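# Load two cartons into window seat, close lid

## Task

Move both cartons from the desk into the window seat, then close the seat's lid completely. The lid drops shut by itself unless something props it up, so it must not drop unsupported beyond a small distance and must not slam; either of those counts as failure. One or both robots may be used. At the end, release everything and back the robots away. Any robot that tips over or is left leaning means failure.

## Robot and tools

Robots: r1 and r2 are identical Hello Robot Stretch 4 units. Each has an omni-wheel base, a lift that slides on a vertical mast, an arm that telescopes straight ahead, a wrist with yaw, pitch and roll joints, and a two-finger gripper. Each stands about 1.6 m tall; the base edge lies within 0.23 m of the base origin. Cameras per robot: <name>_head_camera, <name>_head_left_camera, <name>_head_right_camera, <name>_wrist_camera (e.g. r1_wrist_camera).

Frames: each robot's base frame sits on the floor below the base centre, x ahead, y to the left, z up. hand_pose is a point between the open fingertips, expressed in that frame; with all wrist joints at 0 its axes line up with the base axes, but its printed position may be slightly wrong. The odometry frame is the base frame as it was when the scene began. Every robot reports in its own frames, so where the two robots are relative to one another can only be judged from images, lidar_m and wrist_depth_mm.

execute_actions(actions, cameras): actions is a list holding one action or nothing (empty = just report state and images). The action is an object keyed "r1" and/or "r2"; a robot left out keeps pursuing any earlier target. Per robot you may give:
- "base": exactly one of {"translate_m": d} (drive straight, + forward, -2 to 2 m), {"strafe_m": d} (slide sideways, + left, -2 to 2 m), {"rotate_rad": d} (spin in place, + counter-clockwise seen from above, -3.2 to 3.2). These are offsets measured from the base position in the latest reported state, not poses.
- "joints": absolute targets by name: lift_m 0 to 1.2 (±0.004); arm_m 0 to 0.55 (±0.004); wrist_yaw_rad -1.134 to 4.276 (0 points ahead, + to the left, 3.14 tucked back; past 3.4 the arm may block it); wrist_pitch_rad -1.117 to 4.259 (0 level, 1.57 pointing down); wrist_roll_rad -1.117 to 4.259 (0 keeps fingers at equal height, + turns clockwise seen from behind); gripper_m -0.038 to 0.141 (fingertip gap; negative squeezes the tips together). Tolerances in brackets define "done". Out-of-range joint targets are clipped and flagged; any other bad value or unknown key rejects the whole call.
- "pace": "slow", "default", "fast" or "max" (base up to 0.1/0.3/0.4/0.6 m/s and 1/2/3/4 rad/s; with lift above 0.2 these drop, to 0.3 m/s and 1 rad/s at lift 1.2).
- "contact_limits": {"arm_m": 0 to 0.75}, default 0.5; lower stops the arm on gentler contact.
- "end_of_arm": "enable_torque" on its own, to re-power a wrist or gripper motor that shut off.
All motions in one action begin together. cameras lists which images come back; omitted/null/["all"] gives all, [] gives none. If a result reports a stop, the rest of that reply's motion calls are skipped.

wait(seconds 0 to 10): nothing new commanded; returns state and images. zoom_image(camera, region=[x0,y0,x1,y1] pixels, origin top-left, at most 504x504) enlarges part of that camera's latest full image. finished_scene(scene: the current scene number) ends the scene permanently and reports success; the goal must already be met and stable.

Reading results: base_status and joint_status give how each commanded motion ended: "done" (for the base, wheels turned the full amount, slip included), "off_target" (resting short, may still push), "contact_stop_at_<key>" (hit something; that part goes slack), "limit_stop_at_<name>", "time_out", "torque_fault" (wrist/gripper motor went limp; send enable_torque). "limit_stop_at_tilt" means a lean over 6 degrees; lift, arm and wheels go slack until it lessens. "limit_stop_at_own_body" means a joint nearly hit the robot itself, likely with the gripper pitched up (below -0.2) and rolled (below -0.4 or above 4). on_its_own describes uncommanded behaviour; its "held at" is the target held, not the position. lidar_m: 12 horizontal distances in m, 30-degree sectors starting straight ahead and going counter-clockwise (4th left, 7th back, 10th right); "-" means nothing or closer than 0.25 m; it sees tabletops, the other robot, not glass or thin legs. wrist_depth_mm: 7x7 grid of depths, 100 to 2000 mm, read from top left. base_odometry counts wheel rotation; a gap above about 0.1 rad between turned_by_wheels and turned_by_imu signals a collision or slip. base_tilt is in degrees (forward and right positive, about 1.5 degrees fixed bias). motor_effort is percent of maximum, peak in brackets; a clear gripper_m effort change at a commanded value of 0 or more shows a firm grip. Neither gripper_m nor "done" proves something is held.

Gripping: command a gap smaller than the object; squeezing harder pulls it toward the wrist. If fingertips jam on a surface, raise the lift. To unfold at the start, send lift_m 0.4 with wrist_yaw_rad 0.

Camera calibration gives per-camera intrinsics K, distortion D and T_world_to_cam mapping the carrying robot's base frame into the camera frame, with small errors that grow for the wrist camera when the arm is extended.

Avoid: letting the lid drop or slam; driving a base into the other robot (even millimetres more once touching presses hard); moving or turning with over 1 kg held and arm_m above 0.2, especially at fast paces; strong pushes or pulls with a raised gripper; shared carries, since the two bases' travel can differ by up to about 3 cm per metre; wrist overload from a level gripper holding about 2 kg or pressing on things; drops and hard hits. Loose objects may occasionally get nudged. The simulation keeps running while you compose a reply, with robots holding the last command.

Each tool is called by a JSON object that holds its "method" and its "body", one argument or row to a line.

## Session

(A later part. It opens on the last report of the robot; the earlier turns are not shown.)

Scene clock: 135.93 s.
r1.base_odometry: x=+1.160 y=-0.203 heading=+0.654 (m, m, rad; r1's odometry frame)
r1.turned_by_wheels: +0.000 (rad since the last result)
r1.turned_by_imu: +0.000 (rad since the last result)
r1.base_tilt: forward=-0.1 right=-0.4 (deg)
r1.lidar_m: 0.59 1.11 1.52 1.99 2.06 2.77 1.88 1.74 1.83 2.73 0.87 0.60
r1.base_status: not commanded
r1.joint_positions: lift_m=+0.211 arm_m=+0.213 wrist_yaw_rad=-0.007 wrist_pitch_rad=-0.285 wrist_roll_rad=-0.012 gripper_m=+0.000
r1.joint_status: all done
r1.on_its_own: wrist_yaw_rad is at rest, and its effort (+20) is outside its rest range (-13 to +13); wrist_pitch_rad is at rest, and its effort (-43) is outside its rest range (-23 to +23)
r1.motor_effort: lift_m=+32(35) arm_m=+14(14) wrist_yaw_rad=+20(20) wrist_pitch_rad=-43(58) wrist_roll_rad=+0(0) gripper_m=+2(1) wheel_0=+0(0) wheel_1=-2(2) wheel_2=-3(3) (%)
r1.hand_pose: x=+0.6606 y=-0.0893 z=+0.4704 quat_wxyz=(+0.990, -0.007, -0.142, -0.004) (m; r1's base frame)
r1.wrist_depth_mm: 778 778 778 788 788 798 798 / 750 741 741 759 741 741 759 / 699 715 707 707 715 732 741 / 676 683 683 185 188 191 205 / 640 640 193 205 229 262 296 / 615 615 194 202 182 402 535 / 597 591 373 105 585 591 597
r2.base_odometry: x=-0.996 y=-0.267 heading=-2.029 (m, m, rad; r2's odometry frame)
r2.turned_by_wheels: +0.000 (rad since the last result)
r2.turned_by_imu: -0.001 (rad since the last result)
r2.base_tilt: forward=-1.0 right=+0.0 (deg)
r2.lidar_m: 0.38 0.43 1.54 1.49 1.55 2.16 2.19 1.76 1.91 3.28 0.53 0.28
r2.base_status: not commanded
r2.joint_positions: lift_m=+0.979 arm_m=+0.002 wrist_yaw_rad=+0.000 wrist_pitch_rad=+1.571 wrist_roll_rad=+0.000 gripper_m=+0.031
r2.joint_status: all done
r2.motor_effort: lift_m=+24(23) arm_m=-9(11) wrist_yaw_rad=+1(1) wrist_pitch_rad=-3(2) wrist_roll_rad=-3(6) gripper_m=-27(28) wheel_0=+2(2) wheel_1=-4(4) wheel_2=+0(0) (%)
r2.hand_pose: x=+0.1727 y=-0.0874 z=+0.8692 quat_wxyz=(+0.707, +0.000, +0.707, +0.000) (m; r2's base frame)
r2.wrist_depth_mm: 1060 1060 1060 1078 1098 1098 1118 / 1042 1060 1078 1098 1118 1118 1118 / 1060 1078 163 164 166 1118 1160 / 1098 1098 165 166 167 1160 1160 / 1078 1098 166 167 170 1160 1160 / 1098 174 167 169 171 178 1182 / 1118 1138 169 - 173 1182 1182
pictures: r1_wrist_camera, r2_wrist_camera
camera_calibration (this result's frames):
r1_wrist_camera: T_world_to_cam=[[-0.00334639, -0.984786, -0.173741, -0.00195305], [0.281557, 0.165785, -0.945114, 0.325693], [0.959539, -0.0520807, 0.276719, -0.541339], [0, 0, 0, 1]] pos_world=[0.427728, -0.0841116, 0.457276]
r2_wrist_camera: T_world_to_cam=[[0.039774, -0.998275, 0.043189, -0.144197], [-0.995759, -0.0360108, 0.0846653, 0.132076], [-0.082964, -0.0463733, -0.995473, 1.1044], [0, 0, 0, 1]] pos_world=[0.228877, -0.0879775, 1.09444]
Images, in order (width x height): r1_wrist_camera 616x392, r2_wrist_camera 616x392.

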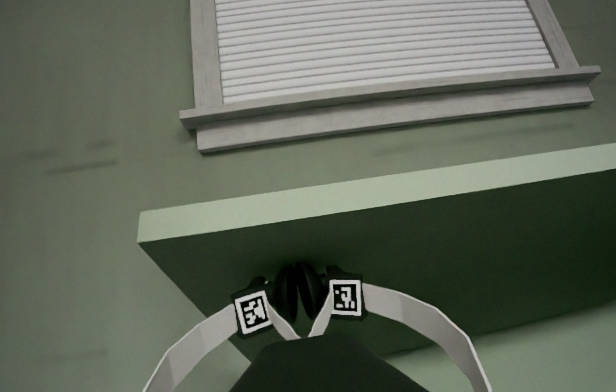

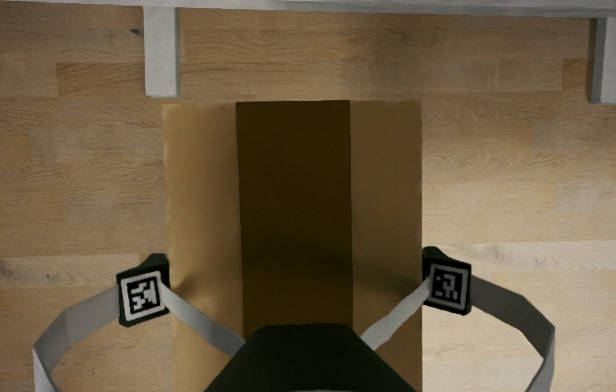

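{"method": "execute_actions", "body": {
  "actions": [
    {"r1": {"joints": {"arm_m": 0.29, "lift_m": 0.34}, "pace": "slow"}, "r2": {"base": {"rotate_rad": 3.105}, "joints": {"lift_m": 0.6}}}
  ],
  "cameras": ["r1_wrist_camera", "r2_head_camera"]
}}

Scene clock: 143.90 s.
r1.base_odometry: x=+1.160 y=-0.203 heading=+0.654 (m, m, rad; r1's odometry frame)
r1.turned_by_wheels: +0.000 (rad since the last result)
r1.turned_by_imu: -0.001 (rad since the last result)
r1.base_tilt: forward=-0.2 right=-0.3 (deg)
r1.lidar_m: 0.60 1.11 1.49 1.99 2.05 2.77 1.87 1.74 1.79 2.74 0.84 0.61
r1.base_status: not commanded
r1.joint_positions: lift_m=+0.339 arm_m=+0.287 wrist_yaw_rad=-0.007 wrist_pitch_rad=-0.295 wrist_roll_rad=-0.012 gripper_m=+0.000
r1.joint_status: all done
r1.on_its_own: wrist_yaw_rad is at rest, and its effort (+20) is outside its rest range (-13 to +13)
r1.motor_effort: lift_m=+29(33) arm_m=+15(16) wrist_yaw_rad=+20(23) wrist_pitch_rad=-12(42) wrist_roll_rad=+1(1) gripper_m=+1(3) wheel_0=+1(0) wheel_1=-2(2) wheel_2=-3(3) (%)
r1.hand_pose: x=+0.7337 y=-0.0893 z=+0.6014 quat_wxyz=(+0.989, -0.007, -0.147, -0.004) (m; r1's base frame)
r1.wrist_depth_mm: 707 707 707 707 715 723 723 / 676 676 668 676 676 691 691 / 634 640 627 640 597 211 212 / 603 603 196 200 208 218 227 / 569 574 213 220 233 246 257 / 549 549 191 204 182 279 300 / 525 530 265 106 301 327 349
r2.base_odometry: x=-0.996 y=-0.267 heading=+1.076 (m, m, rad; r2's odometry frame)
r2.turned_by_wheels: +3.105 (rad since the last result)
r2.turned_by_imu: +3.139 (rad since the last result)
r2.base_tilt: forward=-1.1 right=+0.0 (deg)
r2.lidar_m: 2.18 1.75 1.87 3.29 0.54 0.40 0.38 0.42 1.57 1.49 1.55 2.10
r2.base_status: done
r2.joint_positions: lift_m=+0.600 arm_m=+0.002 wrist_yaw_rad=+0.000 wrist_pitch_rad=+1.570 wrist_roll_rad=+0.000 gripper_m=+0.031
r2.joint_status: all done
r2.motor_effort: lift_m=+14(21) arm_m=-9(10) wrist_yaw_rad=+0(0) wrist_pitch_rad=+0(3) wrist_roll_rad=-2(3) gripper_m=-30(26) wheel_0=-1(8) wheel_1=-1(8) wheel_2=+0(7) (%)
r2.hand_pose: x=+0.1729 y=-0.0874 z=+0.4900 quat_wxyz=(+0.707, +0.000, +0.707, +0.000) (m; r2's base frame)
r2.wrist_depth_mm: 691 691 699 699 707 723 732 / 691 699 707 707 723 723 723 / 699 707 163 164 166 732 741 / 699 707 164 166 168 741 750 / 723 508 167 167 170 750 759 / 715 174 168 169 171 178 768 / 723 508 169 - 173 768 778
pictures: r1_wrist_camera, r2_head_camera
camera_calibration (this result's frames):
r1_wrist_camera: T_world_to_cam=[[-0.00151198, -0.984797, -0.1737, 0.0197244], [0.291, 0.16575, -0.942256, 0.42032], [0.956722, -0.0519713, 0.286325, -0.651506], [0, 0, 0, 1]] pos_world=[0.501027, -0.084103, 0.586018]
Images, in order (width x height): r1_wrist_camera 616x392, r2_head_camera 420x560.

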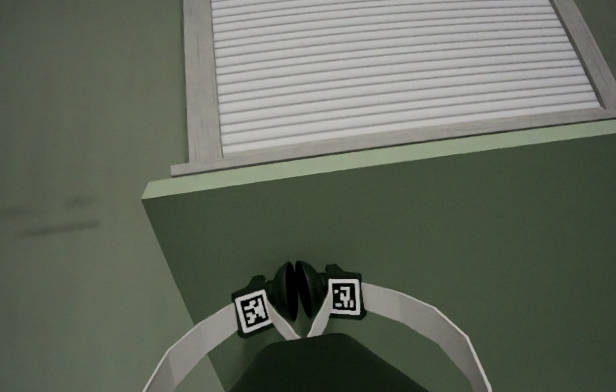

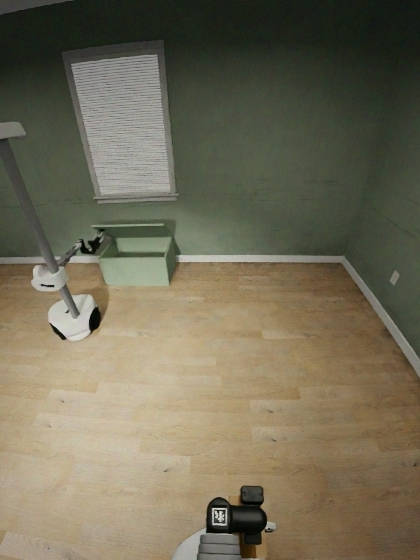

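{"method": "execute_actions", "body": {
  "actions": [
    {"r1": {"joints": {"arm_m": 0.405, "lift_m": 0.43}, "pace": "slow"}, "r2": {"base": {"rotate_rad": 0.305}}}
  ],
  "cameras": []
}}

{"method": "execute_actions", "body": {
  "actions": [
    {"r1": {"joints": {"arm_m": 0.485, "lift_m": 0.465}, "pace": "slow"}, "r2": {"base": {"translate_m": 1.83}, "pace": "fast"}}
  ],
  "cameras": ["r1_wrist_camera", "r1_head_camera", "r2_head_camera"]
}}

Scene clock: 157.30 s.
r1.base_odometry: x=+1.160 y=-0.203 heading=+0.654 (m, m, rad; r1's odometry frame)
r1.turned_by_wheels: +0.000 (rad since the last result)
r1.turned_by_imu: -0.001 (rad since the last result)
r1.base_tilt: forward=-0.1 right=-0.4 (deg)
r1.lidar_m: 0.58 1.11 1.49 1.96 2.06 2.76 1.87 1.73 1.74 2.75 0.85 0.61
r1.base_status: not commanded
r1.joint_positions: lift_m=+0.430 arm_m=+0.403 wrist_yaw_rad=-0.005 wrist_pitch_rad=-0.305 wrist_roll_rad=-0.012 gripper_m=+0.000
r1.joint_status: all done
r1.on_its_own: wrist_yaw_rad is at rest, and its effort (+14) is outside its rest range (-13 to +13)
r1.motor_effort: lift_m=+24(35) arm_m=+13(13) wrist_yaw_rad=+14(20) wrist_pitch_rad=+15(63) wrist_roll_rad=+1(0) gripper_m=-3(4) wheel_0=+1(0) wheel_1=-2(2) wheel_2=-3(3) (%)
r1.hand_pose: x=+0.8484 y=-0.0888 z=+0.6944 quat_wxyz=(+0.988, -0.007, -0.152, -0.003) (m; r1's base frame)
r1.wrist_depth_mm: 580 580 574 580 580 585 585 / 549 549 535 549 549 554 554 / 517 517 508 517 229 231 235 / 488 484 220 224 230 236 240 / 462 466 225 230 236 243 248 / 442 442 229 202 182 251 257 / 424 424 238 106 252 260 265
r2.base_odometry: x=-0.996 y=-0.267 heading=+1.381 (m, m, rad; r2's odometry frame)
r2.turned_by_wheels: +0.305 (rad since the last result)
r2.turned_by_imu: +0.307 (rad since the last result)
r2.base_tilt: forward=-1.0 right=-0.1 (deg)
r2.lidar_m: 2.17 1.74 3.28 0.73 0.44 0.38 0.39 0.50 1.48 1.49 1.79 2.58
r2.base_status: done
r2.joint_positions: lift_m=+0.600 arm_m=+0.002 wrist_yaw_rad=+0.000 wrist_pitch_rad=+1.570 wrist_roll_rad=+0.000 gripper_m=+0.031
r2.joint_status: not commanded
r2.motor_effort: lift_m=+14(14) arm_m=-10(10) wrist_yaw_rad=-1(0) wrist_pitch_rad=+0(0) wrist_roll_rad=-3(2) gripper_m=-27(33) wheel_0=-2(8) wheel_1=-2(9) wheel_2=+1(6) (%)
r2.hand_pose: x=+0.1728 y=-0.0874 z=+0.4900 quat_wxyz=(+0.707, +0.000, +0.707, +0.000) (m; r2's base frame)
r2.wrist_depth_mm: 691 691 699 699 715 715 732 / 691 691 699 707 723 723 732 / 691 699 163 164 167 741 741 / 699 715 164 166 168 741 750 / 707 504 167 167 169 750 759 / 715 173 168 169 171 178 768 / 723 512 169 - 173 768 768
pictures: none
No camera images: the call's "cameras" was empty. Leave "cameras" out to get every camera's image.

Scene clock: 163.17 s.
r1.base_odometry: x=+1.160 y=-0.203 heading=+0.654 (m, m, rad; r1's odometry frame)
r1.turned_by_wheels: +0.000 (rad since the last result)
r1.turned_by_imu: -0.001 (rad since the last result)
r1.base_tilt: forward=-0.1 right=-0.4 (deg)
r1.lidar_m: 0.57 1.10 1.53 1.98 2.04 2.76 1.89 1.94 2.85 0.55 0.55 0.59
r1.base_status: not commanded
r1.joint_positions: lift_m=+0.465 arm_m=+0.483 wrist_yaw_rad=-0.003 wrist_pitch_rad=-0.304 wrist_roll_rad=-0.012 gripper_m=+0.000
r1.joint_status: all done
r1.motor_effort: lift_m=+24(29) arm_m=+11(12) wrist_yaw_rad=+9(15) wrist_pitch_rad=+16(34) wrist_roll_rad=+1(1) gripper_m=-2(4) wheel_0=+1(1) wheel_1=-2(2) wheel_2=-3(4) (%)
r1.hand_pose: x=+0.9289 y=-0.0883 z=+0.7294 quat_wxyz=(+0.988, -0.006, -0.152, -0.003) (m; r1's base frame)
r1.wrist_depth_mm: 480 477 469 477 480 484 484 / 455 449 452 449 452 455 459 / 430 424 421 427 244 247 251 / 407 404 235 238 241 245 248 / 387 379 233 236 240 244 247 / 364 366 231 202 236 242 245 / 351 351 230 105 238 241 -
r2.base_odometry: x=-0.650 y=+1.530 heading=+1.381 (m, m, rad; r2's odometry frame)
r2.turned_by_wheels: +0.000 (rad since the last result)
r2.turned_by_imu: -0.005 (rad since the last result)
r2.base_tilt: forward=-1.1 right=-0.1 (deg)
r2.lidar_m: 0.36 0.41 0.69 0.57 0.65 2.13 2.14 2.31 2.04 1.59 0.95 0.39
r2.base_status: done
r2.joint_positions: lift_m=+0.600 arm_m=+0.002 wrist_yaw_rad=+0.000 wrist_pitch_rad=+1.570 wrist_roll_rad=+0.000 gripper_m=+0.031
r2.joint_status: not commanded
r2.motor_effort: lift_m=+14(14) arm_m=-10(10) wrist_yaw_rad=+0(0) wrist_pitch_rad=-1(1) wrist_roll_rad=-2(1) gripper_m=-29(25) wheel_0=+3(9) wheel_1=+3(9) wheel_2=+1(14) (%)
r2.hand_pose: x=+0.1728 y=-0.0874 z=+0.4900 quat_wxyz=(+0.707, +0.000, +0.707, +0.000) (m; r2's base frame)
r2.wrist_depth_mm: 615 462 392 640 715 707 732 / 683 691 585 539 715 732 723 / 699 699 162 164 166 741 741 / 707 707 165 166 167 741 750 / 715 508 166 167 169 750 759 / 723 174 167 169 172 177 768 / 723 512 169 - 174 768 768
pictures: r1_head_camera, r1_wrist_camera, r2_head_camera
camera_calibration (this result's frames):
r1_wrist_camera: T_world_to_cam=[[0.00356479, -0.984802, -0.173647, 0.0384495], [0.299091, 0.166749, -0.939542, 0.47452], [0.954218, -0.0485869, 0.29514, -0.878617], [0, 0, 0, 1]] pos_world=[0.696331, -0.0839498, 0.711823]
Images, in order (width x height): r1_head_camera 420x560, r1_wrist_camera 616x392, r2_head_camera 420x560.

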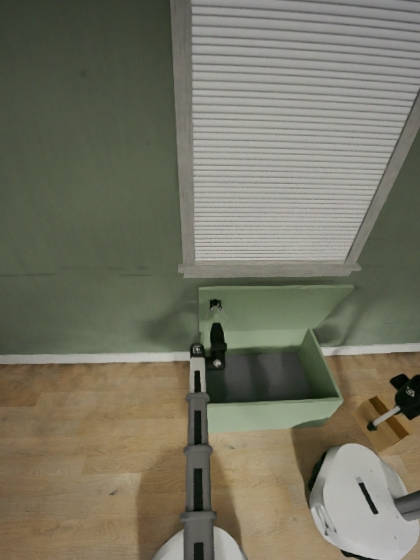

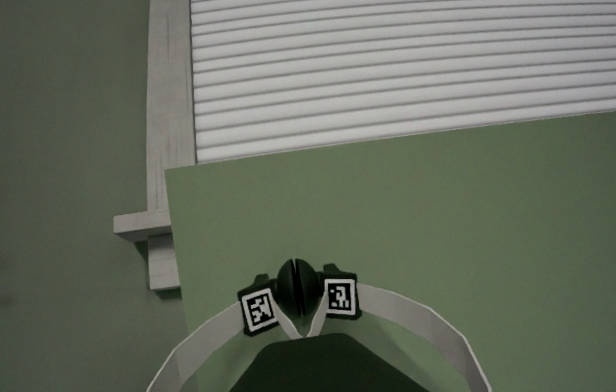

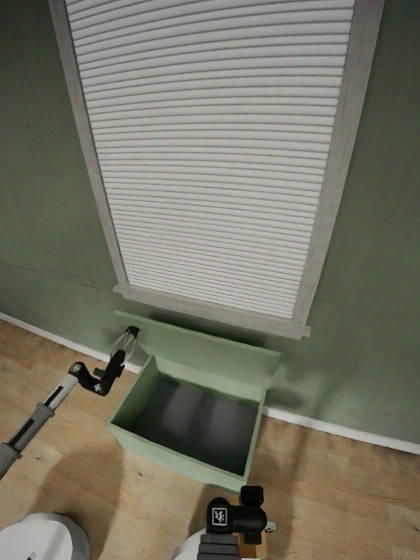

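{"method": "execute_actions", "body": {
  "actions": [
    {"r2": {"base": {"rotate_rad": 0.415}, "joints": {"wrist_roll_rad": 0.72}}}
  ],
  "cameras": []
}}

{"method": "execute_actions", "body": {
  "actions": [
    {"r2": {"joints": {"arm_m": 0.45}}}
  ],
  "cameras": ["r1_head_camera", "r2_head_camera", "r2_wrist_camera"]
}}

Scene clock: 171.13 s.
r1.base_odometry: x=+1.160 y=-0.203 heading=+0.654 (m, m, rad; r1's odometry frame)
r1.turned_by_wheels: +0.000 (rad since the last result)
r1.turned_by_imu: -0.001 (rad since the last result)
r1.base_tilt: forward=-0.3 right=-0.5 (deg)
r1.lidar_m: 0.59 1.10 1.50 1.97 2.06 2.75 1.89 1.94 2.86 0.58 0.55 0.60
r1.base_status: not commanded
r1.joint_positions: lift_m=+0.465 arm_m=+0.483 wrist_yaw_rad=-0.003 wrist_pitch_rad=-0.304 wrist_roll_rad=-0.012 gripper_m=+0.000
r1.joint_status: not commanded
r1.motor_effort: lift_m=+23(23) arm_m=+11(11) wrist_yaw_rad=+9(10) wrist_pitch_rad=+11(14) wrist_roll_rad=+1(1) gripper_m=-4(4) wheel_0=+0(1) wheel_1=-2(2) wheel_2=-4(4) (%)
r1.hand_pose: x=+0.9289 y=-0.0883 z=+0.7294 quat_wxyz=(+0.988, -0.006, -0.152, -0.003) (m; r1's base frame)
r1.wrist_depth_mm: 480 480 469 473 480 484 484 / 455 449 452 452 452 455 462 / 427 424 421 427 245 247 250 / 404 402 235 238 241 245 247 / 384 377 233 236 240 243 246 / 366 368 230 202 236 242 244 / 351 351 230 106 237 241 -
r2.base_odometry: x=-0.650 y=+1.530 heading=+1.796 (m, m, rad; r2's odometry frame)
r2.turned_by_wheels: +0.414 (rad since the last result)
r2.turned_by_imu: +0.418 (rad since the last result)
r2.base_tilt: forward=-1.0 right=-0.1 (deg)
r2.lidar_m: 0.39 0.65 0.56 0.59 2.14 2.14 2.45 2.06 1.91 1.01 0.80 0.28
r2.base_status: done
r2.joint_positions: lift_m=+0.600 arm_m=+0.002 wrist_yaw_rad=+0.000 wrist_pitch_rad=+1.570 wrist_roll_rad=+0.720 gripper_m=+0.031
r2.joint_status: all done
r2.motor_effort: lift_m=+14(14) arm_m=-10(9) wrist_yaw_rad=+1(0) wrist_pitch_rad=-1(1) wrist_roll_rad=+0(4) gripper_m=-29(27) wheel_0=-4(8) wheel_1=-4(7) wheel_2=+0(4) (%)
r2.hand_pose: x=+0.1728 y=-0.0874 z=+0.4900 quat_wxyz=(+0.662, +0.249, +0.662, -0.249) (m; r2's base frame)
r2.wrist_depth_mm: 615 621 634 368 707 707 715 / 473 484 442 462 715 732 732 / 699 707 163 163 166 732 732 / 699 715 164 166 168 732 750 / 715 715 166 167 169 750 759 / 723 174 168 168 171 178 759 / 732 741 169 - 173 768 778
pictures: none
No camera images: the call's "cameras" was empty. Leave "cameras" out to get every camera's image.

Scene clock: 173.53 s.
r1.base_odometry: x=+1.160 y=-0.203 heading=+0.654 (m, m, rad; r1's odometry frame)
r1.turned_by_wheels: +0.000 (rad since the last result)
r1.turned_by_imu: +0.000 (rad since the last result)
r1.base_tilt: forward=-0.1 right=-0.4 (deg)
r1.lidar_m: 0.59 1.10 1.50 1.97 2.06 2.76 1.88 1.93 2.85 0.58 0.54 0.61
r1.base_status: not commanded
r1.joint_positions: lift_m=+0.465 arm_m=+0.483 wrist_yaw_rad=-0.003 wrist_pitch_rad=-0.304 wrist_roll_rad=-0.012 gripper_m=+0.000
r1.joint_status: not commanded
r1.motor_effort: lift_m=+23(23) arm_m=+11(11) wrist_yaw_rad=+9(9) wrist_pitch_rad=+11(12) wrist_roll_rad=+1(1) gripper_m=-4(4) wheel_0=+1(1) wheel_1=-2(2) wheel_2=-4(4) (%)
r1.hand_pose: x=+0.9289 y=-0.0883 z=+0.7294 quat_wxyz=(+0.988, -0.006, -0.152, -0.003) (m; r1's base frame)
r1.wrist_depth_mm: 477 480 469 477 480 484 484 / 455 449 449 449 452 459 462 / 430 424 421 427 244 247 250 / 407 402 235 238 241 245 248 / 384 379 233 236 239 244 247 / 366 366 230 202 236 242 245 / 351 353 230 105 236 241 -
r2.base_odometry: x=-0.650 y=+1.530 heading=+1.796 (m, m, rad; r2's odometry frame)
r2.turned_by_wheels: +0.000 (rad since the last result)
r2.turned_by_imu: -0.001 (rad since the last result)
r2.base_tilt: forward=-1.0 right=-0.2 (deg)
r2.lidar_m: 0.40 0.65 0.56 0.61 2.15 2.15 2.45 2.04 1.93 1.02 0.81 0.35
r2.base_status: not commanded
r2.joint_positions: lift_m=+0.600 arm_m=+0.448 wrist_yaw_rad=+0.000 wrist_pitch_rad=+1.570 wrist_roll_rad=+0.720 gripper_m=+0.031
r2.joint_status: all done
r2.motor_effort: lift_m=+14(14) arm_m=+9(10) wrist_yaw_rad=-1(1) wrist_pitch_rad=+1(2) wrist_roll_rad=+0(1) gripper_m=-30(24) wheel_0=-4(3) wheel_1=-4(4) wheel_2=+0(0) (%)
r2.hand_pose: x=+0.6195 y=-0.0874 z=+0.4900 quat_wxyz=(+0.662, +0.249, +0.662, -0.249) (m; r2's base frame)
r2.wrist_depth_mm: 544 621 627 640 647 615 469 / 539 627 634 640 654 654 469 / 535 634 163 164 166 654 473 / 530 640 164 166 168 661 480 / 521 647 167 167 170 640 480 / 477 174 168 169 170 178 466 / 413 427 170 - 174 424 413
pictures: r1_head_camera, r2_head_camera, r2_wrist_camera
camera_calibration (this result's frames):
r2_wrist_camera: T_world_to_cam=[[-0.627544, -0.777417, 0.0425629, 0.287439], [-0.773102, 0.62867, 0.0841888, 0.529539], [-0.0922078, 0.0199267, -0.99554, 0.775528], [0, 0, 0, 1]] pos_world=[0.661278, -0.124899, 0.715254]
Images, in order (width x height): r1_head_camera 420x560, r2_head_camera 420x560, r2_wrist_camera 616x392.

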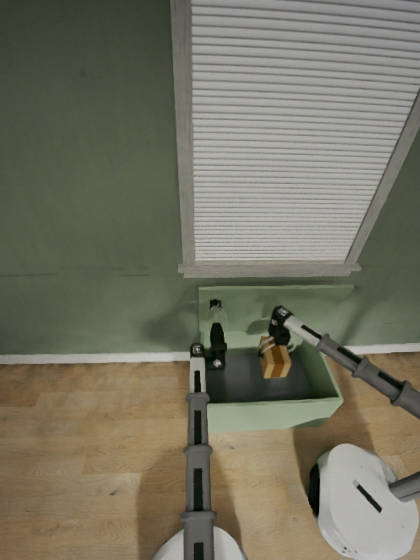

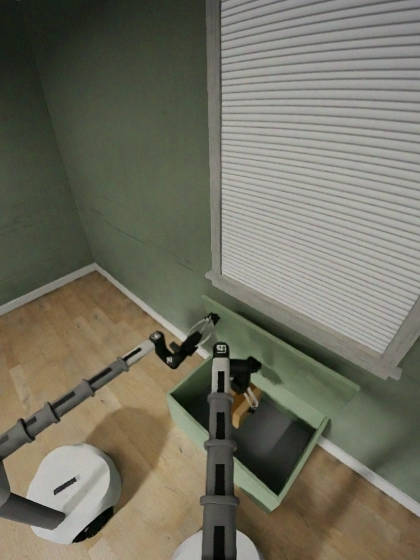

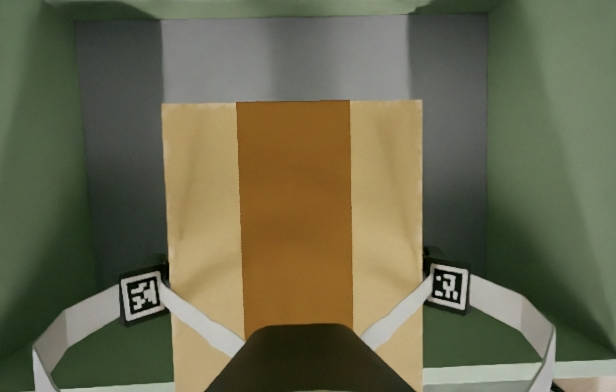

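{"method": "execute_actions", "body": {
  "actions": [
    {"r2": {"joints": {"arm_m": 0.48, "lift_m": 0.28}}}
  ],
  "cameras": []
}}

{"method": "execute_actions", "body": {
  "actions": [
    {"r2": {"joints": {"lift_m": 0.252}, "pace": "slow"}}
  ],
  "cameras": ["r1_head_camera", "r2_wrist_camera"]
}}

Scene clock: 180.47 s.
r1.base_odometry: x=+1.160 y=-0.203 heading=+0.654 (m, m, rad; r1's odometry frame)
r1.turned_by_wheels: +0.000 (rad since the last result)
r1.turned_by_imu: -0.001 (rad since the last result)
r1.base_tilt: forward=-0.1 right=-0.5 (deg)
r1.lidar_m: 0.59 1.11 1.52 1.98 2.08 2.77 1.89 1.93 2.85 0.55 0.55 0.61
r1.base_status: not commanded
r1.joint_positions: lift_m=+0.465 arm_m=+0.483 wrist_yaw_rad=-0.003 wrist_pitch_rad=-0.304 wrist_roll_rad=-0.012 gripper_m=+0.000
r1.joint_status: not commanded
r1.motor_effort: lift_m=+24(24) arm_m=+11(11) wrist_yaw_rad=+9(9) wrist_pitch_rad=+14(14) wrist_roll_rad=+0(0) gripper_m=-4(4) wheel_0=+1(0) wheel_1=-2(2) wheel_2=-4(4) (%)
r1.hand_pose: x=+0.9289 y=-0.0883 z=+0.7294 quat_wxyz=(+0.988, -0.006, -0.152, -0.003) (m; r1's base frame)
r1.wrist_depth_mm: 480 477 469 477 480 484 480 / 455 449 449 449 452 459 459 / 427 424 421 424 244 248 250 / 407 402 235 237 242 245 248 / 384 379 233 236 240 243 246 / 366 366 230 202 236 241 244 / 351 351 230 105 237 240 -
r2.base_odometry: x=-0.650 y=+1.530 heading=+1.796 (m, m, rad; r2's odometry frame)
r2.turned_by_wheels: +0.000 (rad since the last result)
r2.turned_by_imu: -0.001 (rad since the last result)
r2.base_tilt: forward=-1.0 right=+0.0 (deg)
r2.lidar_m: 0.40 0.65 0.55 0.57 2.15 2.14 2.44 2.03 1.92 1.01 0.79 0.34
r2.base_status: not commanded
r2.joint_positions: lift_m=+0.280 arm_m=+0.478 wrist_yaw_rad=+0.000 wrist_pitch_rad=+1.570 wrist_roll_rad=+0.720 gripper_m=+0.031
r2.joint_status: all done
r2.motor_effort: lift_m=+14(12) arm_m=+9(10) wrist_yaw_rad=+0(0) wrist_pitch_rad=-1(1) wrist_roll_rad=+0(1) gripper_m=-30(31) wheel_0=-4(4) wheel_1=-3(3) wheel_2=+0(0) (%)
r2.hand_pose: x=+0.6494 y=-0.0874 z=+0.1700 quat_wxyz=(+0.662, +0.249, +0.662, -0.249) (m; r2's base frame)
r2.wrist_depth_mm: 314 314 317 320 322 325 327 / 315 317 320 324 325 330 332 / 320 320 163 164 166 332 338 / 320 324 164 166 168 338 340 / 325 327 166 167 169 340 345 / 327 174 168 169 171 178 349 / 332 336 169 - 173 351 353
pictures: none
No camera images: the call's "cameras" was empty. Leave "cameras" out to get every camera's image.

Scene clock: 181.50 s.
r1.base_odometry: x=+1.160 y=-0.203 heading=+0.654 (m, m, rad; r1's odometry frame)
r1.turned_by_wheels: +0.000 (rad since the last result)
r1.turned_by_imu: +0.000 (rad since the last result)
r1.base_tilt: forward=-0.2 right=-0.4 (deg)
r1.lidar_m: 0.59 1.10 1.52 1.98 2.06 2.77 1.88 1.94 2.84 0.57 0.54 0.59
r1.base_status: not commanded
r1.joint_positions: lift_m=+0.465 arm_m=+0.483 wrist_yaw_rad=-0.003 wrist_pitch_rad=-0.304 wrist_roll_rad=-0.012 gripper_m=+0.000
r1.joint_status: not commanded
r1.motor_effort: lift_m=+23(23) arm_m=+11(11) wrist_yaw_rad=+9(9) wrist_pitch_rad=+16(15) wrist_roll_rad=+0(1) gripper_m=-2(3) wheel_0=+0(0) wheel_1=-2(2) wheel_2=-3(4) (%)
r1.hand_pose: x=+0.9289 y=-0.0883 z=+0.7294 quat_wxyz=(+0.988, -0.006, -0.152, -0.003) (m; r1's base frame)
r1.wrist_depth_mm: 477 480 473 473 480 484 488 / 452 449 449 449 452 455 459 / 427 424 421 427 244 247 250 / 404 402 235 237 241 246 248 / 384 379 233 236 240 243 246 / 366 366 231 202 236 242 245 / 351 351 230 106 237 240 -
r2.base_odometry: x=-0.650 y=+1.530 heading=+1.796 (m, m, rad; r2's odometry frame)
r2.turned_by_wheels: +0.000 (rad since the last result)
r2.turned_by_imu: +0.000 (rad since the last result)
r2.base_tilt: forward=-1.0 right=+0.0 (deg)
r2.lidar_m: 0.40 0.64 0.56 0.60 2.13 2.14 2.46 2.05 1.91 1.01 0.79 0.33
r2.base_status: not commanded
r2.joint_positions: lift_m=+0.252 arm_m=+0.478 wrist_yaw_rad=+0.000 wrist_pitch_rad=+1.570 wrist_roll_rad=+0.720 gripper_m=+0.031
r2.joint_status: all done
r2.motor_effort: lift_m=+14(14) arm_m=+9(9) wrist_yaw_rad=+0(1) wrist_pitch_rad=-1(1) wrist_roll_rad=-1(1) gripper_m=-31(26) wheel_0=-3(4) wheel_1=-3(3) wheel_2=+1(0) (%)
r2.hand_pose: x=+0.6494 y=-0.0874 z=+0.1420 quat_wxyz=(+0.662, +0.249, +0.662, -0.249) (m; r2's base frame)
r2.wrist_depth_mm: 285 289 290 293 294 297 298 / 289 290 291 294 297 301 304 / 290 294 163 164 166 304 307 / 296 297 165 166 168 307 310 / 298 300 167 167 170 312 314 / 300 174 167 169 171 178 319 / 304 309 169 - 173 320 324
pictures: r1_head_camera, r2_wrist_camera
camera_calibration (this result's frames):
r2_wrist_camera: T_world_to_cam=[[-0.62769, -0.777289, 0.0427338, 0.321093], [-0.772951, 0.628827, 0.0843992, 0.581833], [-0.0924747, 0.0199454, -0.995515, 0.432048], [0, 0, 0, 1]] pos_world=[0.691229, -0.124907, 0.367283]
Images, in order (width x height): r1_head_camera 420x560, r2_wrist_camera 616x392.

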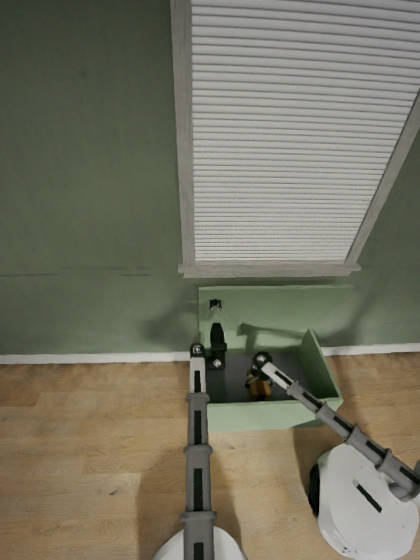

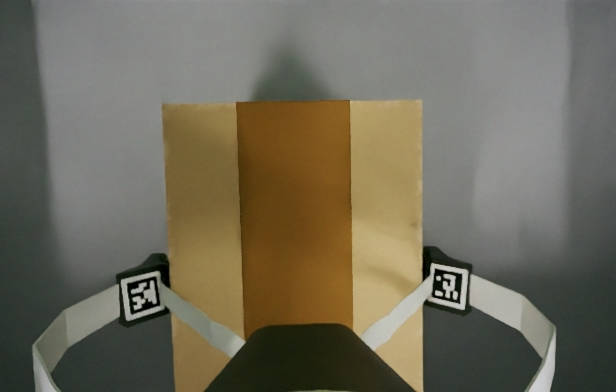

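{"method": "execute_actions", "body": {
  "actions": [
    {"r2": {"joints": {"gripper_m": 0.14, "lift_m": 0.256}}}
  ],
  "cameras": []
}}

{"method": "execute_actions", "body": {
  "actions": [
    {"r2": {"joints": {"lift_m": 0.52}, "pace": "fast"}}
  ],
  "cameras": ["r2_wrist_camera"]
}}

{"method": "execute_actions", "body": {
  "actions": [
    {"r2": {"joints": {"arm_m": 0.0, "wrist_roll_rad": 0.0}, "pace": "fast"}}
  ],
  "cameras": []
}}

{"method": "execute_actions", "body": {
  "actions": [
    {"r2": {"base": {"rotate_rad": 2.395}, "pace": "fast"}}
  ],
  "cameras": ["r2_head_camera"]
}}

Scene clock: 192.63 s.
r1.base_odometry: x=+1.160 y=-0.203 heading=+0.654 (m, m, rad; r1's odometry frame)
r1.turned_by_wheels: +0.000 (rad since the last result)
r1.turned_by_imu: -0.001 (rad since the last result)
r1.base_tilt: forward=-0.2 right=-0.5 (deg)
r1.lidar_m: 0.59 1.11 1.51 1.97 2.07 2.78 1.88 1.94 2.86 0.57 0.55 0.61
r1.base_status: not commanded
r1.joint_positions: lift_m=+0.465 arm_m=+0.483 wrist_yaw_rad=-0.003 wrist_pitch_rad=-0.304 wrist_roll_rad=-0.012 gripper_m=+0.000
r1.joint_status: not commanded
r1.motor_effort: lift_m=+24(24) arm_m=+11(11) wrist_yaw_rad=+10(10) wrist_pitch_rad=+13(13) wrist_roll_rad=+1(1) gripper_m=-5(4) wheel_0=+0(0) wheel_1=-2(2) wheel_2=-4(4) (%)
r1.hand_pose: x=+0.9289 y=-0.0883 z=+0.7294 quat_wxyz=(+0.988, -0.006, -0.152, -0.003) (m; r1's base frame)
r1.wrist_depth_mm: 480 477 473 477 477 484 484 / 452 449 449 449 452 455 459 / 427 424 421 424 244 248 249 / 404 402 235 238 241 245 248 / 384 379 234 236 239 243 246 / 366 368 231 202 236 242 245 / 353 351 229 106 237 241 -
r2.base_odometry: x=-0.650 y=+1.530 heading=+1.796 (m, m, rad; r2's odometry frame)
r2.turned_by_wheels: +0.000 (rad since the last result)
r2.turned_by_imu: -0.001 (rad since the last result)
r2.base_tilt: forward=-1.0 right=-0.1 (deg)
r2.lidar_m: 0.40 0.65 0.55 0.61 2.15 2.15 2.45 2.05 1.92 1.02 0.80 0.34
r2.base_status: not commanded
r2.joint_positions: lift_m=+0.256 arm_m=+0.478 wrist_yaw_rad=+0.000 wrist_pitch_rad=+1.570 wrist_roll_rad=+0.720 gripper_m=+0.140
r2.joint_status: all done
r2.motor_effort: lift_m=+21(24) arm_m=+9(10) wrist_yaw_rad=+0(1) wrist_pitch_rad=-3(6) wrist_roll_rad=+0(1) gripper_m=+4(30) wheel_0=-4(4) wheel_1=-3(3) wheel_2=+0(0) (%)
r2.hand_pose: x=+0.6493 y=-0.0874 z=+0.1455 quat_wxyz=(+0.662, +0.249, +0.662, -0.249) (m; r2's base frame)
r2.wrist_depth_mm: 290 291 293 297 300 301 306 / 294 293 298 298 304 304 309 / 296 297 183 185 187 310 310 / 298 301 185 186 190 312 315 / 303 303 188 189 191 315 319 / 306 306 190 168 194 319 324 / 309 312 192 - 320 324 329
pictures: none
No camera images: the call's "cameras" was empty. Leave "cameras" out to get every camera's image.

Scene clock: 194.37 s.
r1.base_odometry: x=+1.160 y=-0.203 heading=+0.654 (m, m, rad; r1's odometry frame)
r1.turned_by_wheels: +0.000 (rad since the last result)
r1.turned_by_imu: +0.000 (rad since the last result)
r1.base_tilt: forward=+0.0 right=-0.4 (deg)
r1.lidar_m: 0.58 1.11 1.52 1.98 2.05 2.78 1.88 1.94 2.86 0.57 0.54 0.62
r1.base_status: not commanded
r1.joint_positions: lift_m=+0.465 arm_m=+0.483 wrist_yaw_rad=-0.003 wrist_pitch_rad=-0.304 wrist_roll_rad=-0.012 gripper_m=+0.000
r1.joint_status: not commanded
r1.motor_effort: lift_m=+24(23) arm_m=+11(11) wrist_yaw_rad=+9(9) wrist_pitch_rad=+13(13) wrist_roll_rad=+0(0) gripper_m=-4(4) wheel_0=+0(0) wheel_1=-2(2) wheel_2=-4(4) (%)
r1.hand_pose: x=+0.9289 y=-0.0883 z=+0.7294 quat_wxyz=(+0.988, -0.006, -0.152, -0.003) (m; r1's base frame)
r1.wrist_depth_mm: 480 480 473 477 480 484 484 / 455 449 449 449 452 459 459 / 430 424 421 424 244 248 249 / 404 402 235 238 241 245 248 / 384 379 233 236 239 243 246 / 366 368 230 202 236 242 245 / 351 351 230 106 237 240 -
r2.base_odometry: x=-0.650 y=+1.530 heading=+1.796 (m, m, rad; r2's odometry frame)
r2.turned_by_wheels: +0.000 (rad since the last result)
r2.turned_by_imu: +0.000 (rad since the last result)
r2.base_tilt: forward=-1.1 right=-0.2 (deg)
r2.lidar_m: 0.40 0.63 0.55 0.59 2.15 2.14 2.47 2.05 1.92 1.02 0.81 0.34
r2.base_status: not commanded
r2.joint_positions: lift_m=+0.520 arm_m=+0.478 wrist_yaw_rad=+0.000 wrist_pitch_rad=+1.570 wrist_roll_rad=+0.720 gripper_m=+0.140
r2.joint_status: all done
r2.motor_effort: lift_m=+22(23) arm_m=+9(10) wrist_yaw_rad=+1(1) wrist_pitch_rad=-1(2) wrist_roll_rad=+0(1) gripper_m=-2(4) wheel_0=-3(4) wheel_1=-3(4) wheel_2=+0(1) (%)
r2.hand_pose: x=+0.6494 y=-0.0874 z=+0.4094 quat_wxyz=(+0.662, +0.249, +0.662, -0.249) (m; r2's base frame)
r2.wrist_depth_mm: 512 544 554 559 564 574 496 / 508 559 554 559 564 574 500 / 504 554 564 569 569 580 504 / 500 564 574 459 580 585 504 / 492 569 574 459 580 591 512 / 492 569 559 168 574 564 512 / 452 469 477 - 477 442 439
pictures: r2_wrist_camera
camera_calibration (this result's frames):
r2_wrist_camera: T_world_to_cam=[[-0.627884, -0.777127, 0.0428313, 0.309733], [-0.772775, 0.629027, 0.0845193, 0.559081], [-0.0926243, 0.0199694, -0.995501, 0.698245], [0, 0, 0, 1]] pos_world=[0.691195, -0.124918, 0.634584]
Images, in order (width x height): r2_wrist_camera 616x392.

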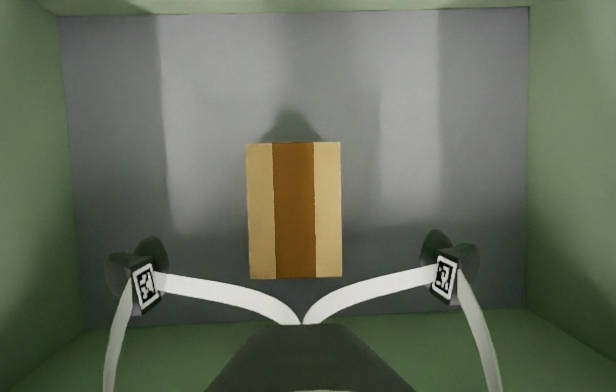

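Scene clock: 196.43 s.
r1.base_odometry: x=+1.160 y=-0.203 heading=+0.654 (m, m, rad; r1's odometry frame)
r1.turned_by_wheels: +0.000 (rad since the last result)
r1.turned_by_imu: +0.000 (rad since the last result)
r1.base_tilt: forward=-0.3 right=-0.4 (deg)
r1.lidar_m: 0.59 1.11 1.52 1.98 2.05 2.76 1.88 1.92 2.85 0.57 0.54 0.61
r1.base_status: not commanded
r1.joint_positions: lift_m=+0.465 arm_m=+0.483 wrist_yaw_rad=-0.003 wrist_pitch_rad=-0.304 wrist_roll_rad=-0.012 gripper_m=+0.000
r1.joint_status: not commanded
r1.motor_effort: lift_m=+24(24) arm_m=+11(11) wrist_yaw_rad=+10(10) wrist_pitch_rad=+15(13) wrist_roll_rad=+1(1) gripper_m=-6(5) wheel_0=+1(1) wheel_1=-2(2) wheel_2=-4(3) (%)
r1.hand_pose: x=+0.9289 y=-0.0883 z=+0.7294 quat_wxyz=(+0.988, -0.006, -0.152, -0.003) (m; r1's base frame)
r1.wrist_depth_mm: 480 477 469 477 480 484 484 / 455 449 449 449 452 455 462 / 427 424 421 424 245 247 250 / 407 404 235 238 241 245 248 / 387 379 233 236 240 244 246 / 366 366 230 202 236 242 245 / 351 351 229 105 237 241 -
r2.base_odometry: x=-0.650 y=+1.530 heading=+1.796 (m, m, rad; r2's odometry frame)
r2.turned_by_wheels: +0.000 (rad since the last result)
r2.turned_by_imu: -0.001 (rad since the last result)
r2.base_tilt: forward=-1.1 right=-0.2 (deg)
r2.lidar_m: 0.40 0.63 0.55 0.60 2.14 2.15 2.46 2.06 1.93 1.04 0.79 0.35
r2.base_status: not commanded
r2.joint_positions: lift_m=+0.520 arm_m=+0.002 wrist_yaw_rad=+0.000 wrist_pitch_rad=+1.570 wrist_roll_rad=+0.000 gripper_m=+0.140
r2.joint_status: all done
r2.motor_effort: lift_m=+22(22) arm_m=-9(10) wrist_yaw_rad=+1(1) wrist_pitch_rad=-1(1) wrist_roll_rad=-3(6) gripper_m=+1(0) wheel_0=-3(3) wheel_1=-3(4) wheel_2=+0(0) (%)
r2.hand_pose: x=+0.1727 y=-0.0874 z=+0.4094 quat_wxyz=(+0.707, +0.000, +0.707, +0.000) (m; r2's base frame)
r2.wrist_depth_mm: 603 615 609 402 304 480 640 / 603 615 621 627 366 297 640 / 615 621 627 627 647 647 654 / 621 621 452 640 647 661 661 / 627 424 424 427 647 661 661 / 634 421 430 168 661 676 683 / 430 427 430 - 668 668 683
pictures: none
No camera images: the call's "cameras" was empty. Leave "cameras" out to get every camera's image.

Scene clock: 198.50 s.
r1.base_odometry: x=+1.160 y=-0.203 heading=+0.654 (m, m, rad; r1's odometry frame)
r1.turned_by_wheels: +0.000 (rad since the last result)
r1.turned_by_imu: +0.000 (rad since the last result)
r1.base_tilt: forward=-0.2 right=-0.4 (deg)
r1.lidar_m: 0.59 1.11 1.52 1.98 2.06 2.76 1.88 1.95 2.84 0.53 0.55 0.61
r1.base_status: not commanded
r1.joint_positions: lift_m=+0.465 arm_m=+0.483 wrist_yaw_rad=-0.003 wrist_pitch_rad=-0.304 wrist_roll_rad=-0.012 gripper_m=+0.000
r1.joint_status: not commanded
r1.motor_effort: lift_m=+23(24) arm_m=+11(11) wrist_yaw_rad=+10(9) wrist_pitch_rad=+13(15) wrist_roll_rad=+1(0) gripper_m=-4(3) wheel_0=+0(0) wheel_1=-2(2) wheel_2=-4(4) (%)
r1.hand_pose: x=+0.9289 y=-0.0883 z=+0.7294 quat_wxyz=(+0.988, -0.006, -0.152, -0.003) (m; r1's base frame)
r1.wrist_depth_mm: 480 477 469 477 480 484 484 / 455 452 449 452 452 455 459 / 427 424 421 424 244 248 250 / 407 404 236 238 241 245 248 / 387 377 233 236 239 243 247 / 368 366 230 202 236 242 245 / 351 351 229 106 237 240 -
r2.base_odometry: x=-0.650 y=+1.530 heading=-2.093 (m, m, rad; r2's odometry frame)
r2.turned_by_wheels: +2.395 (rad since the last result)
r2.turned_by_imu: +2.422 (rad since the last result)
r2.base_tilt: forward=-1.0 right=-0.2 (deg)
r2.lidar_m: 2.12 2.25 2.12 2.05 1.21 0.87 0.36 0.39 0.49 0.58 0.56 3.06
r2.base_status: done
r2.joint_positions: lift_m=+0.520 arm_m=+0.002 wrist_yaw_rad=+0.000 wrist_pitch_rad=+1.570 wrist_roll_rad=+0.000 gripper_m=+0.140
r2.joint_status: not commanded
r2.motor_effort: lift_m=+18(22) arm_m=-9(10) wrist_yaw_rad=-1(0) wrist_pitch_rad=-2(0) wrist_roll_rad=-3(3) gripper_m=+3(1) wheel_0=-3(10) wheel_1=-2(8) wheel_2=+2(11) (%)
r2.hand_pose: x=+0.1728 y=-0.0874 z=+0.4097 quat_wxyz=(+0.707, +0.000, +0.707, +0.000) (m; r2's base frame)
r2.wrist_depth_mm: 603 609 615 615 627 634 647 / 609 615 621 634 634 640 647 / 615 627 627 634 647 647 627 / 621 627 452 647 647 661 668 / 634 421 427 430 654 668 668 / 640 421 430 167 668 676 683 / 427 430 433 - 683 676 691
pictures: r2_head_camera
Images, in order (width x height): r2_head_camera 420x560.

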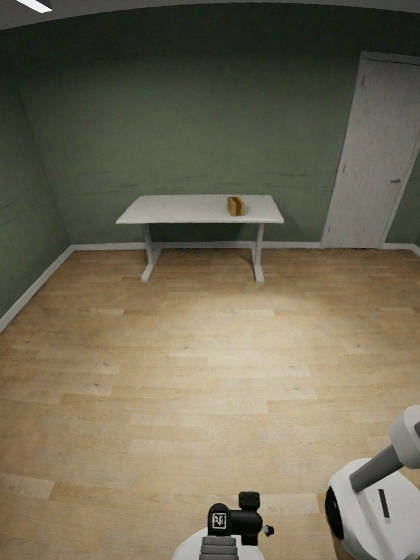

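{"method": "execute_actions", "body": {
  "actions": [
    {"r2": {"base": {"translate_m": 1.72}, "joints": {"lift_m": 1.02, "wrist_roll_rad": -0.24}, "pace": "fast"}}
  ],
  "cameras": []
}}

{"method": "execute_actions", "body": {
  "actions": [
    {"r2": {"base": {"strafe_m": -0.1}, "joints": {"arm_m": 0.42}}}
  ],
  "cameras": ["r2_wrist_camera"]
}}

Scene clock: 209.30 s.
r1.base_odometry: x=+1.160 y=-0.203 heading=+0.654 (m, m, rad; r1's odometry frame)
r1.turned_by_wheels: +0.000 (rad since the last result)
r1.turned_by_imu: -0.002 (rad since the last result)
r1.base_tilt: forward=-0.2 right=-0.3 (deg)
r1.lidar_m: 0.58 1.09 1.52 1.98 2.08 2.77 1.91 1.42 2.84 2.74 0.84 0.61
r1.base_status: not commanded
r1.joint_positions: lift_m=+0.465 arm_m=+0.483 wrist_yaw_rad=-0.003 wrist_pitch_rad=-0.304 wrist_roll_rad=-0.012 gripper_m=+0.000
r1.joint_status: not commanded
r1.motor_effort: lift_m=+24(23) arm_m=+11(11) wrist_yaw_rad=+9(10) wrist_pitch_rad=+14(13) wrist_roll_rad=+1(0) gripper_m=-8(2) wheel_0=+0(1) wheel_1=-2(2) wheel_2=-3(3) (%)
r1.hand_pose: x=+0.9289 y=-0.0883 z=+0.7294 quat_wxyz=(+0.988, -0.006, -0.152, -0.003) (m; r1's base frame)
r1.wrist_depth_mm: 480 477 473 477 480 484 484 / 452 449 452 449 455 455 459 / 427 424 424 427 245 248 250 / 407 402 235 238 242 245 248 / 382 379 233 236 240 244 246 / 366 368 230 202 236 242 245 / 351 353 230 106 237 240 -
r2.base_odometry: x=-1.507 y=+0.039 heading=-2.093 (m, m, rad; r2's odometry frame)
r2.turned_by_wheels: +0.000 (rad since the last result)
r2.turned_by_imu: -0.007 (rad since the last result)
r2.base_tilt: forward=-1.1 right=-0.1 (deg)
r2.lidar_m: 0.41 0.43 0.59 2.06 2.14 2.70 2.08 1.42 2.84 2.70 0.57 0.42
r2.base_status: done
r2.joint_positions: lift_m=+1.020 arm_m=+0.002 wrist_yaw_rad=+0.000 wrist_pitch_rad=+1.570 wrist_roll_rad=-0.240 gripper_m=+0.140
r2.joint_status: all done
r2.motor_effort: lift_m=+21(23) arm_m=-9(9) wrist_yaw_rad=+0(0) wrist_pitch_rad=+0(2) wrist_roll_rad=-1(7) gripper_m=-2(1) wheel_0=+1(8) wheel_1=+1(8) wheel_2=+2(11) (%)
r2.hand_pose: x=+0.1728 y=-0.0874 z=+0.9094 quat_wxyz=(+0.702, -0.085, +0.702, +0.084) (m; r2's base frame)
r2.wrist_depth_mm: 1078 1098 1098 1138 415 415 418 / 1118 1098 1138 1160 1138 1160 1160 / 1138 1118 1138 1138 1160 1160 1205 / 1118 1138 931 1160 1182 1182 1182 / 1160 931 946 946 1182 1205 1205 / 1138 1160 931 168 1182 1205 1229 / 1160 1182 1182 - 1229 1205 1255
pictures: none
No camera images: the call's "cameras" was empty. Leave "cameras" out to get every camera's image.

Scene clock: 211.63 s.
r1.base_odometry: x=+1.160 y=-0.203 heading=+0.654 (m, m, rad; r1's odometry frame)
r1.turned_by_wheels: +0.000 (rad since the last result)
r1.turned_by_imu: +0.000 (rad since the last result)
r1.base_tilt: forward=-0.2 right=-0.4 (deg)
r1.lidar_m: 0.59 1.11 1.52 1.98 2.05 2.76 1.88 1.37 2.86 2.74 0.85 0.61
r1.base_status: not commanded
r1.joint_positions: lift_m=+0.465 arm_m=+0.483 wrist_yaw_rad=-0.003 wrist_pitch_rad=-0.304 wrist_roll_rad=-0.012 gripper_m=+0.000
r1.joint_status: not commanded
r1.motor_effort: lift_m=+24(23) arm_m=+11(11) wrist_yaw_rad=+9(9) wrist_pitch_rad=+14(12) wrist_roll_rad=+1(1) gripper_m=-1(6) wheel_0=+0(0) wheel_1=-2(2) wheel_2=-4(4) (%)
r1.hand_pose: x=+0.9289 y=-0.0883 z=+0.7294 quat_wxyz=(+0.988, -0.006, -0.152, -0.003) (m; r1's base frame)
r1.wrist_depth_mm: 477 477 473 477 480 488 488 / 455 449 449 449 452 455 459 / 430 424 421 424 245 248 250 / 407 402 234 237 241 245 248 / 384 379 233 236 240 244 246 / 366 368 230 202 236 241 245 / 351 351 230 106 237 240 -
r2.base_odometry: x=-1.594 y=+0.089 heading=-2.093 (m, m, rad; r2's odometry frame)
r2.turned_by_wheels: +0.000 (rad since the last result)
r2.turned_by_imu: +0.000 (rad since the last result)
r2.base_tilt: forward=-1.1 right=-0.2 (deg)
r2.lidar_m: 0.39 0.42 0.59 2.16 2.24 2.69 2.07 1.39 2.71 2.60 0.57 0.41
r2.base_status: done
r2.joint_positions: lift_m=+1.020 arm_m=+0.418 wrist_yaw_rad=+0.000 wrist_pitch_rad=+1.570 wrist_roll_rad=-0.240 gripper_m=+0.140
r2.joint_status: all done
r2.motor_effort: lift_m=+21(21) arm_m=+9(10) wrist_yaw_rad=-1(0) wrist_pitch_rad=+0(2) wrist_roll_rad=-2(2) gripper_m=+1(1) wheel_0=+1(10) wheel_1=-1(9) wheel_2=+0(1) (%)
r2.hand_pose: x=+0.5895 y=-0.0874 z=+0.9094 quat_wxyz=(+0.702, -0.085, +0.702, +0.085) (m; r2's base frame)
r2.wrist_depth_mm: 394 397 399 404 407 413 413 / 397 397 287 407 413 415 421 / 397 402 289 413 418 421 424 / 404 404 293 418 421 424 433 / 407 293 296 421 421 430 433 / 410 297 298 167 430 436 439 / 1138 421 301 - 436 442 445
pictures: r2_wrist_camera
camera_calibration (this result's frames):
r2_wrist_camera: T_world_to_cam=[[0.276424, -0.960054, 0.0434226, -0.298882], [-0.958561, -0.272191, 0.0840964, 0.501656], [-0.0689179, -0.0648696, -0.995511, 1.16913], [0, 0, 0, 1]] pos_world=[0.64406, -0.0745556, 1.13467]
Images, in order (width x height): r2_wrist_camera 616x392.

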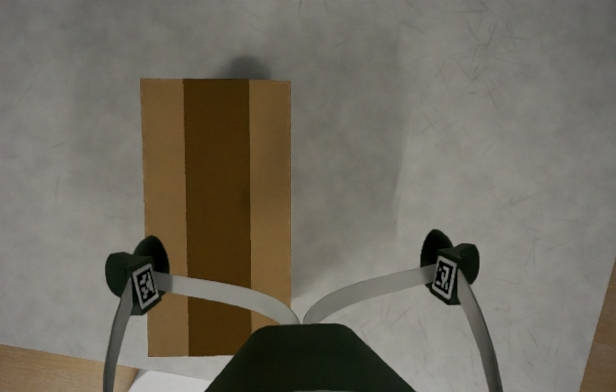

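{"method": "execute_actions", "body": {
  "actions": [
    {"r2": {"base": {"strafe_m": 0.058}, "joints": {"arm_m": 0.414}, "pace": "slow"}}
  ],
  "cameras": ["r2_wrist_camera"]
}}

{"method": "execute_actions", "body": {
  "actions": [
    {"r2": {"joints": {"lift_m": 0.914}, "pace": "slow"}}
  ],
  "cameras": ["r2_wrist_camera"]
}}

Scene clock: 218.63 s.
r1.base_odometry: x=+1.160 y=-0.203 heading=+0.654 (m, m, rad; r1's odometry frame)
r1.turned_by_wheels: +0.000 (rad since the last result)
r1.turned_by_imu: -0.001 (rad since the last result)
r1.base_tilt: forward=-0.2 right=-0.4 (deg)
r1.lidar_m: 0.59 1.10 1.51 1.98 2.05 2.76 1.89 1.39 2.85 2.75 0.85 0.61
r1.base_status: not commanded
r1.joint_positions: lift_m=+0.465 arm_m=+0.483 wrist_yaw_rad=-0.003 wrist_pitch_rad=-0.304 wrist_roll_rad=-0.012 gripper_m=+0.000
r1.joint_status: not commanded
r1.motor_effort: lift_m=+23(24) arm_m=+11(11) wrist_yaw_rad=+9(10) wrist_pitch_rad=+14(13) wrist_roll_rad=+0(1) gripper_m=-5(5) wheel_0=+0(0) wheel_1=-2(2) wheel_2=-4(3) (%)
r1.hand_pose: x=+0.9289 y=-0.0883 z=+0.7294 quat_wxyz=(+0.988, -0.006, -0.152, -0.003) (m; r1's base frame)
r1.wrist_depth_mm: 480 480 469 473 480 484 484 / 455 449 449 452 452 455 459 / 430 424 421 427 244 248 251 / 407 402 235 238 242 245 249 / 384 379 233 236 239 243 247 / 366 368 231 202 236 242 245 / 351 353 230 106 237 240 -
r2.base_odometry: x=-1.544 y=+0.060 heading=-2.093 (m, m, rad; r2's odometry frame)
r2.turned_by_wheels: +0.000 (rad since the last result)
r2.turned_by_imu: -0.002 (rad since the last result)
r2.base_tilt: forward=-1.0 right=-0.1 (deg)
r2.lidar_m: 0.39 0.43 0.60 2.10 2.19 2.68 2.08 1.41 2.77 2.65 0.56 0.41
r2.base_status: done
r2.joint_positions: lift_m=+1.020 arm_m=+0.416 wrist_yaw_rad=+0.000 wrist_pitch_rad=+1.570 wrist_roll_rad=-0.240 gripper_m=+0.140
r2.joint_status: all done
r2.motor_effort: lift_m=+21(21) arm_m=-10(10) wrist_yaw_rad=+0(0) wrist_pitch_rad=+0(1) wrist_roll_rad=-1(2) gripper_m=-1(2) wheel_0=-5(6) wheel_1=+4(8) wheel_2=+0(1) (%)
r2.hand_pose: x=+0.5869 y=-0.0874 z=+0.9094 quat_wxyz=(+0.702, -0.085, +0.702, +0.085) (m; r2's base frame)
r2.wrist_depth_mm: 392 394 399 402 407 413 415 / 394 397 399 402 410 418 424 / 399 402 404 293 415 421 427 / 402 407 410 296 421 424 430 / 407 407 413 298 424 430 436 / 415 415 301 167 430 436 439 / 1160 424 418 - 433 442 445
pictures: r2_wrist_camera
camera_calibration (this result's frames):
r2_wrist_camera: T_world_to_cam=[[0.276424, -0.960054, 0.0434226, -0.298162], [-0.958561, -0.272191, 0.0840965, 0.499159], [-0.068918, -0.0648696, -0.995511, 1.16895], [0, 0, 0, 1]] pos_world=[0.641456, -0.0745556, 1.13467]
Images, in order (width x height): r2_wrist_camera 616x392.

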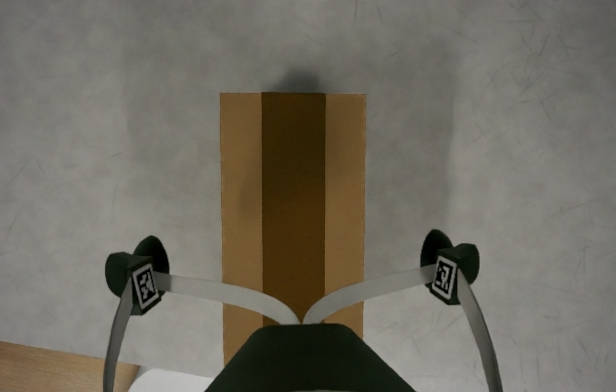

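Scene clock: 220.37 s.
r1.base_odometry: x=+1.160 y=-0.203 heading=+0.654 (m, m, rad; r1's odometry frame)
r1.turned_by_wheels: +0.000 (rad since the last result)
r1.turned_by_imu: +0.000 (rad since the last result)
r1.base_tilt: forward=+0.0 right=-0.6 (deg)
r1.lidar_m: 0.58 1.10 1.52 1.98 2.06 2.77 1.89 1.38 2.86 2.74 0.83 0.61
r1.base_status: not commanded
r1.joint_positions: lift_m=+0.465 arm_m=+0.483 wrist_yaw_rad=-0.003 wrist_pitch_rad=-0.304 wrist_roll_rad=-0.012 gripper_m=+0.000
r1.joint_status: not commanded
r1.motor_effort: lift_m=+23(24) arm_m=+11(11) wrist_yaw_rad=+9(9) wrist_pitch_rad=+16(12) wrist_roll_rad=+1(1) gripper_m=-4(3) wheel_0=+0(0) wheel_1=-2(2) wheel_2=-3(4) (%)
r1.hand_pose: x=+0.9289 y=-0.0883 z=+0.7294 quat_wxyz=(+0.988, -0.006, -0.152, -0.003) (m; r1's base frame)
r1.wrist_depth_mm: 480 480 473 477 484 484 484 / 455 449 452 452 455 459 459 / 430 427 421 424 244 248 250 / 404 404 235 238 241 246 248 / 384 377 233 236 240 244 246 / 366 368 230 202 236 242 244 / 351 353 231 105 237 241 -
r2.base_odometry: x=-1.544 y=+0.060 heading=-2.093 (m, m, rad; r2's odometry frame)
r2.turned_by_wheels: +0.000 (rad since the last result)
r2.turned_by_imu: +0.000 (rad since the last result)
r2.base_tilt: forward=-0.9 right=-0.1 (deg)
r2.lidar_m: 0.39 0.43 0.59 2.10 2.20 2.70 2.07 1.39 2.77 2.66 0.56 0.43
r2.base_status: not commanded
r2.joint_positions: lift_m=+0.914 arm_m=+0.416 wrist_yaw_rad=+0.000 wrist_pitch_rad=+1.570 wrist_roll_rad=-0.240 gripper_m=+0.140
r2.joint_status: all done
r2.motor_effort: lift_m=+12(20) arm_m=-10(10) wrist_yaw_rad=+0(0) wrist_pitch_rad=-1(0) wrist_roll_rad=-1(2) gripper_m=+2(1) wheel_0=-5(5) wheel_1=+4(4) wheel_2=+0(0) (%)
r2.hand_pose: x=+0.5869 y=-0.0874 z=+0.8041 quat_wxyz=(+0.702, -0.085, +0.702, +0.085) (m; r2's base frame)
r2.wrist_depth_mm: 290 293 294 298 301 304 306 / 293 297 183 185 187 309 312 / 296 298 186 187 189 312 315 / 300 303 187 188 192 317 317 / 303 304 189 191 194 320 320 / 304 307 192 167 196 322 325 / 309 312 194 - 324 327 329
pictures: r2_wrist_camera
camera_calibration (this result's frames):
r2_wrist_camera: T_world_to_cam=[[0.276424, -0.960054, 0.0434226, -0.29359], [-0.958561, -0.272191, 0.0840964, 0.508011], [-0.0689179, -0.0648695, -0.995511, 1.06415], [0, 0, 0, 1]] pos_world=[0.641454, -0.0745556, 1.0294]
Images, in order (width x height): r2_wrist_camera 616x392.

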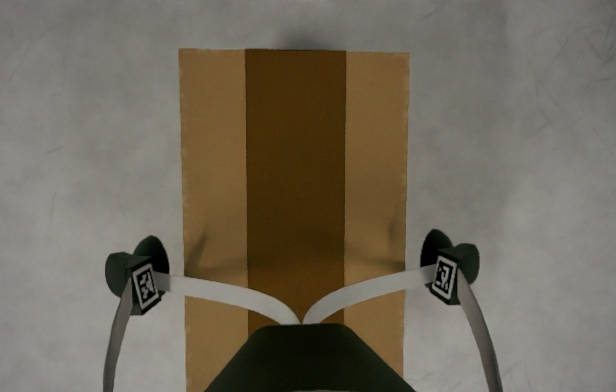

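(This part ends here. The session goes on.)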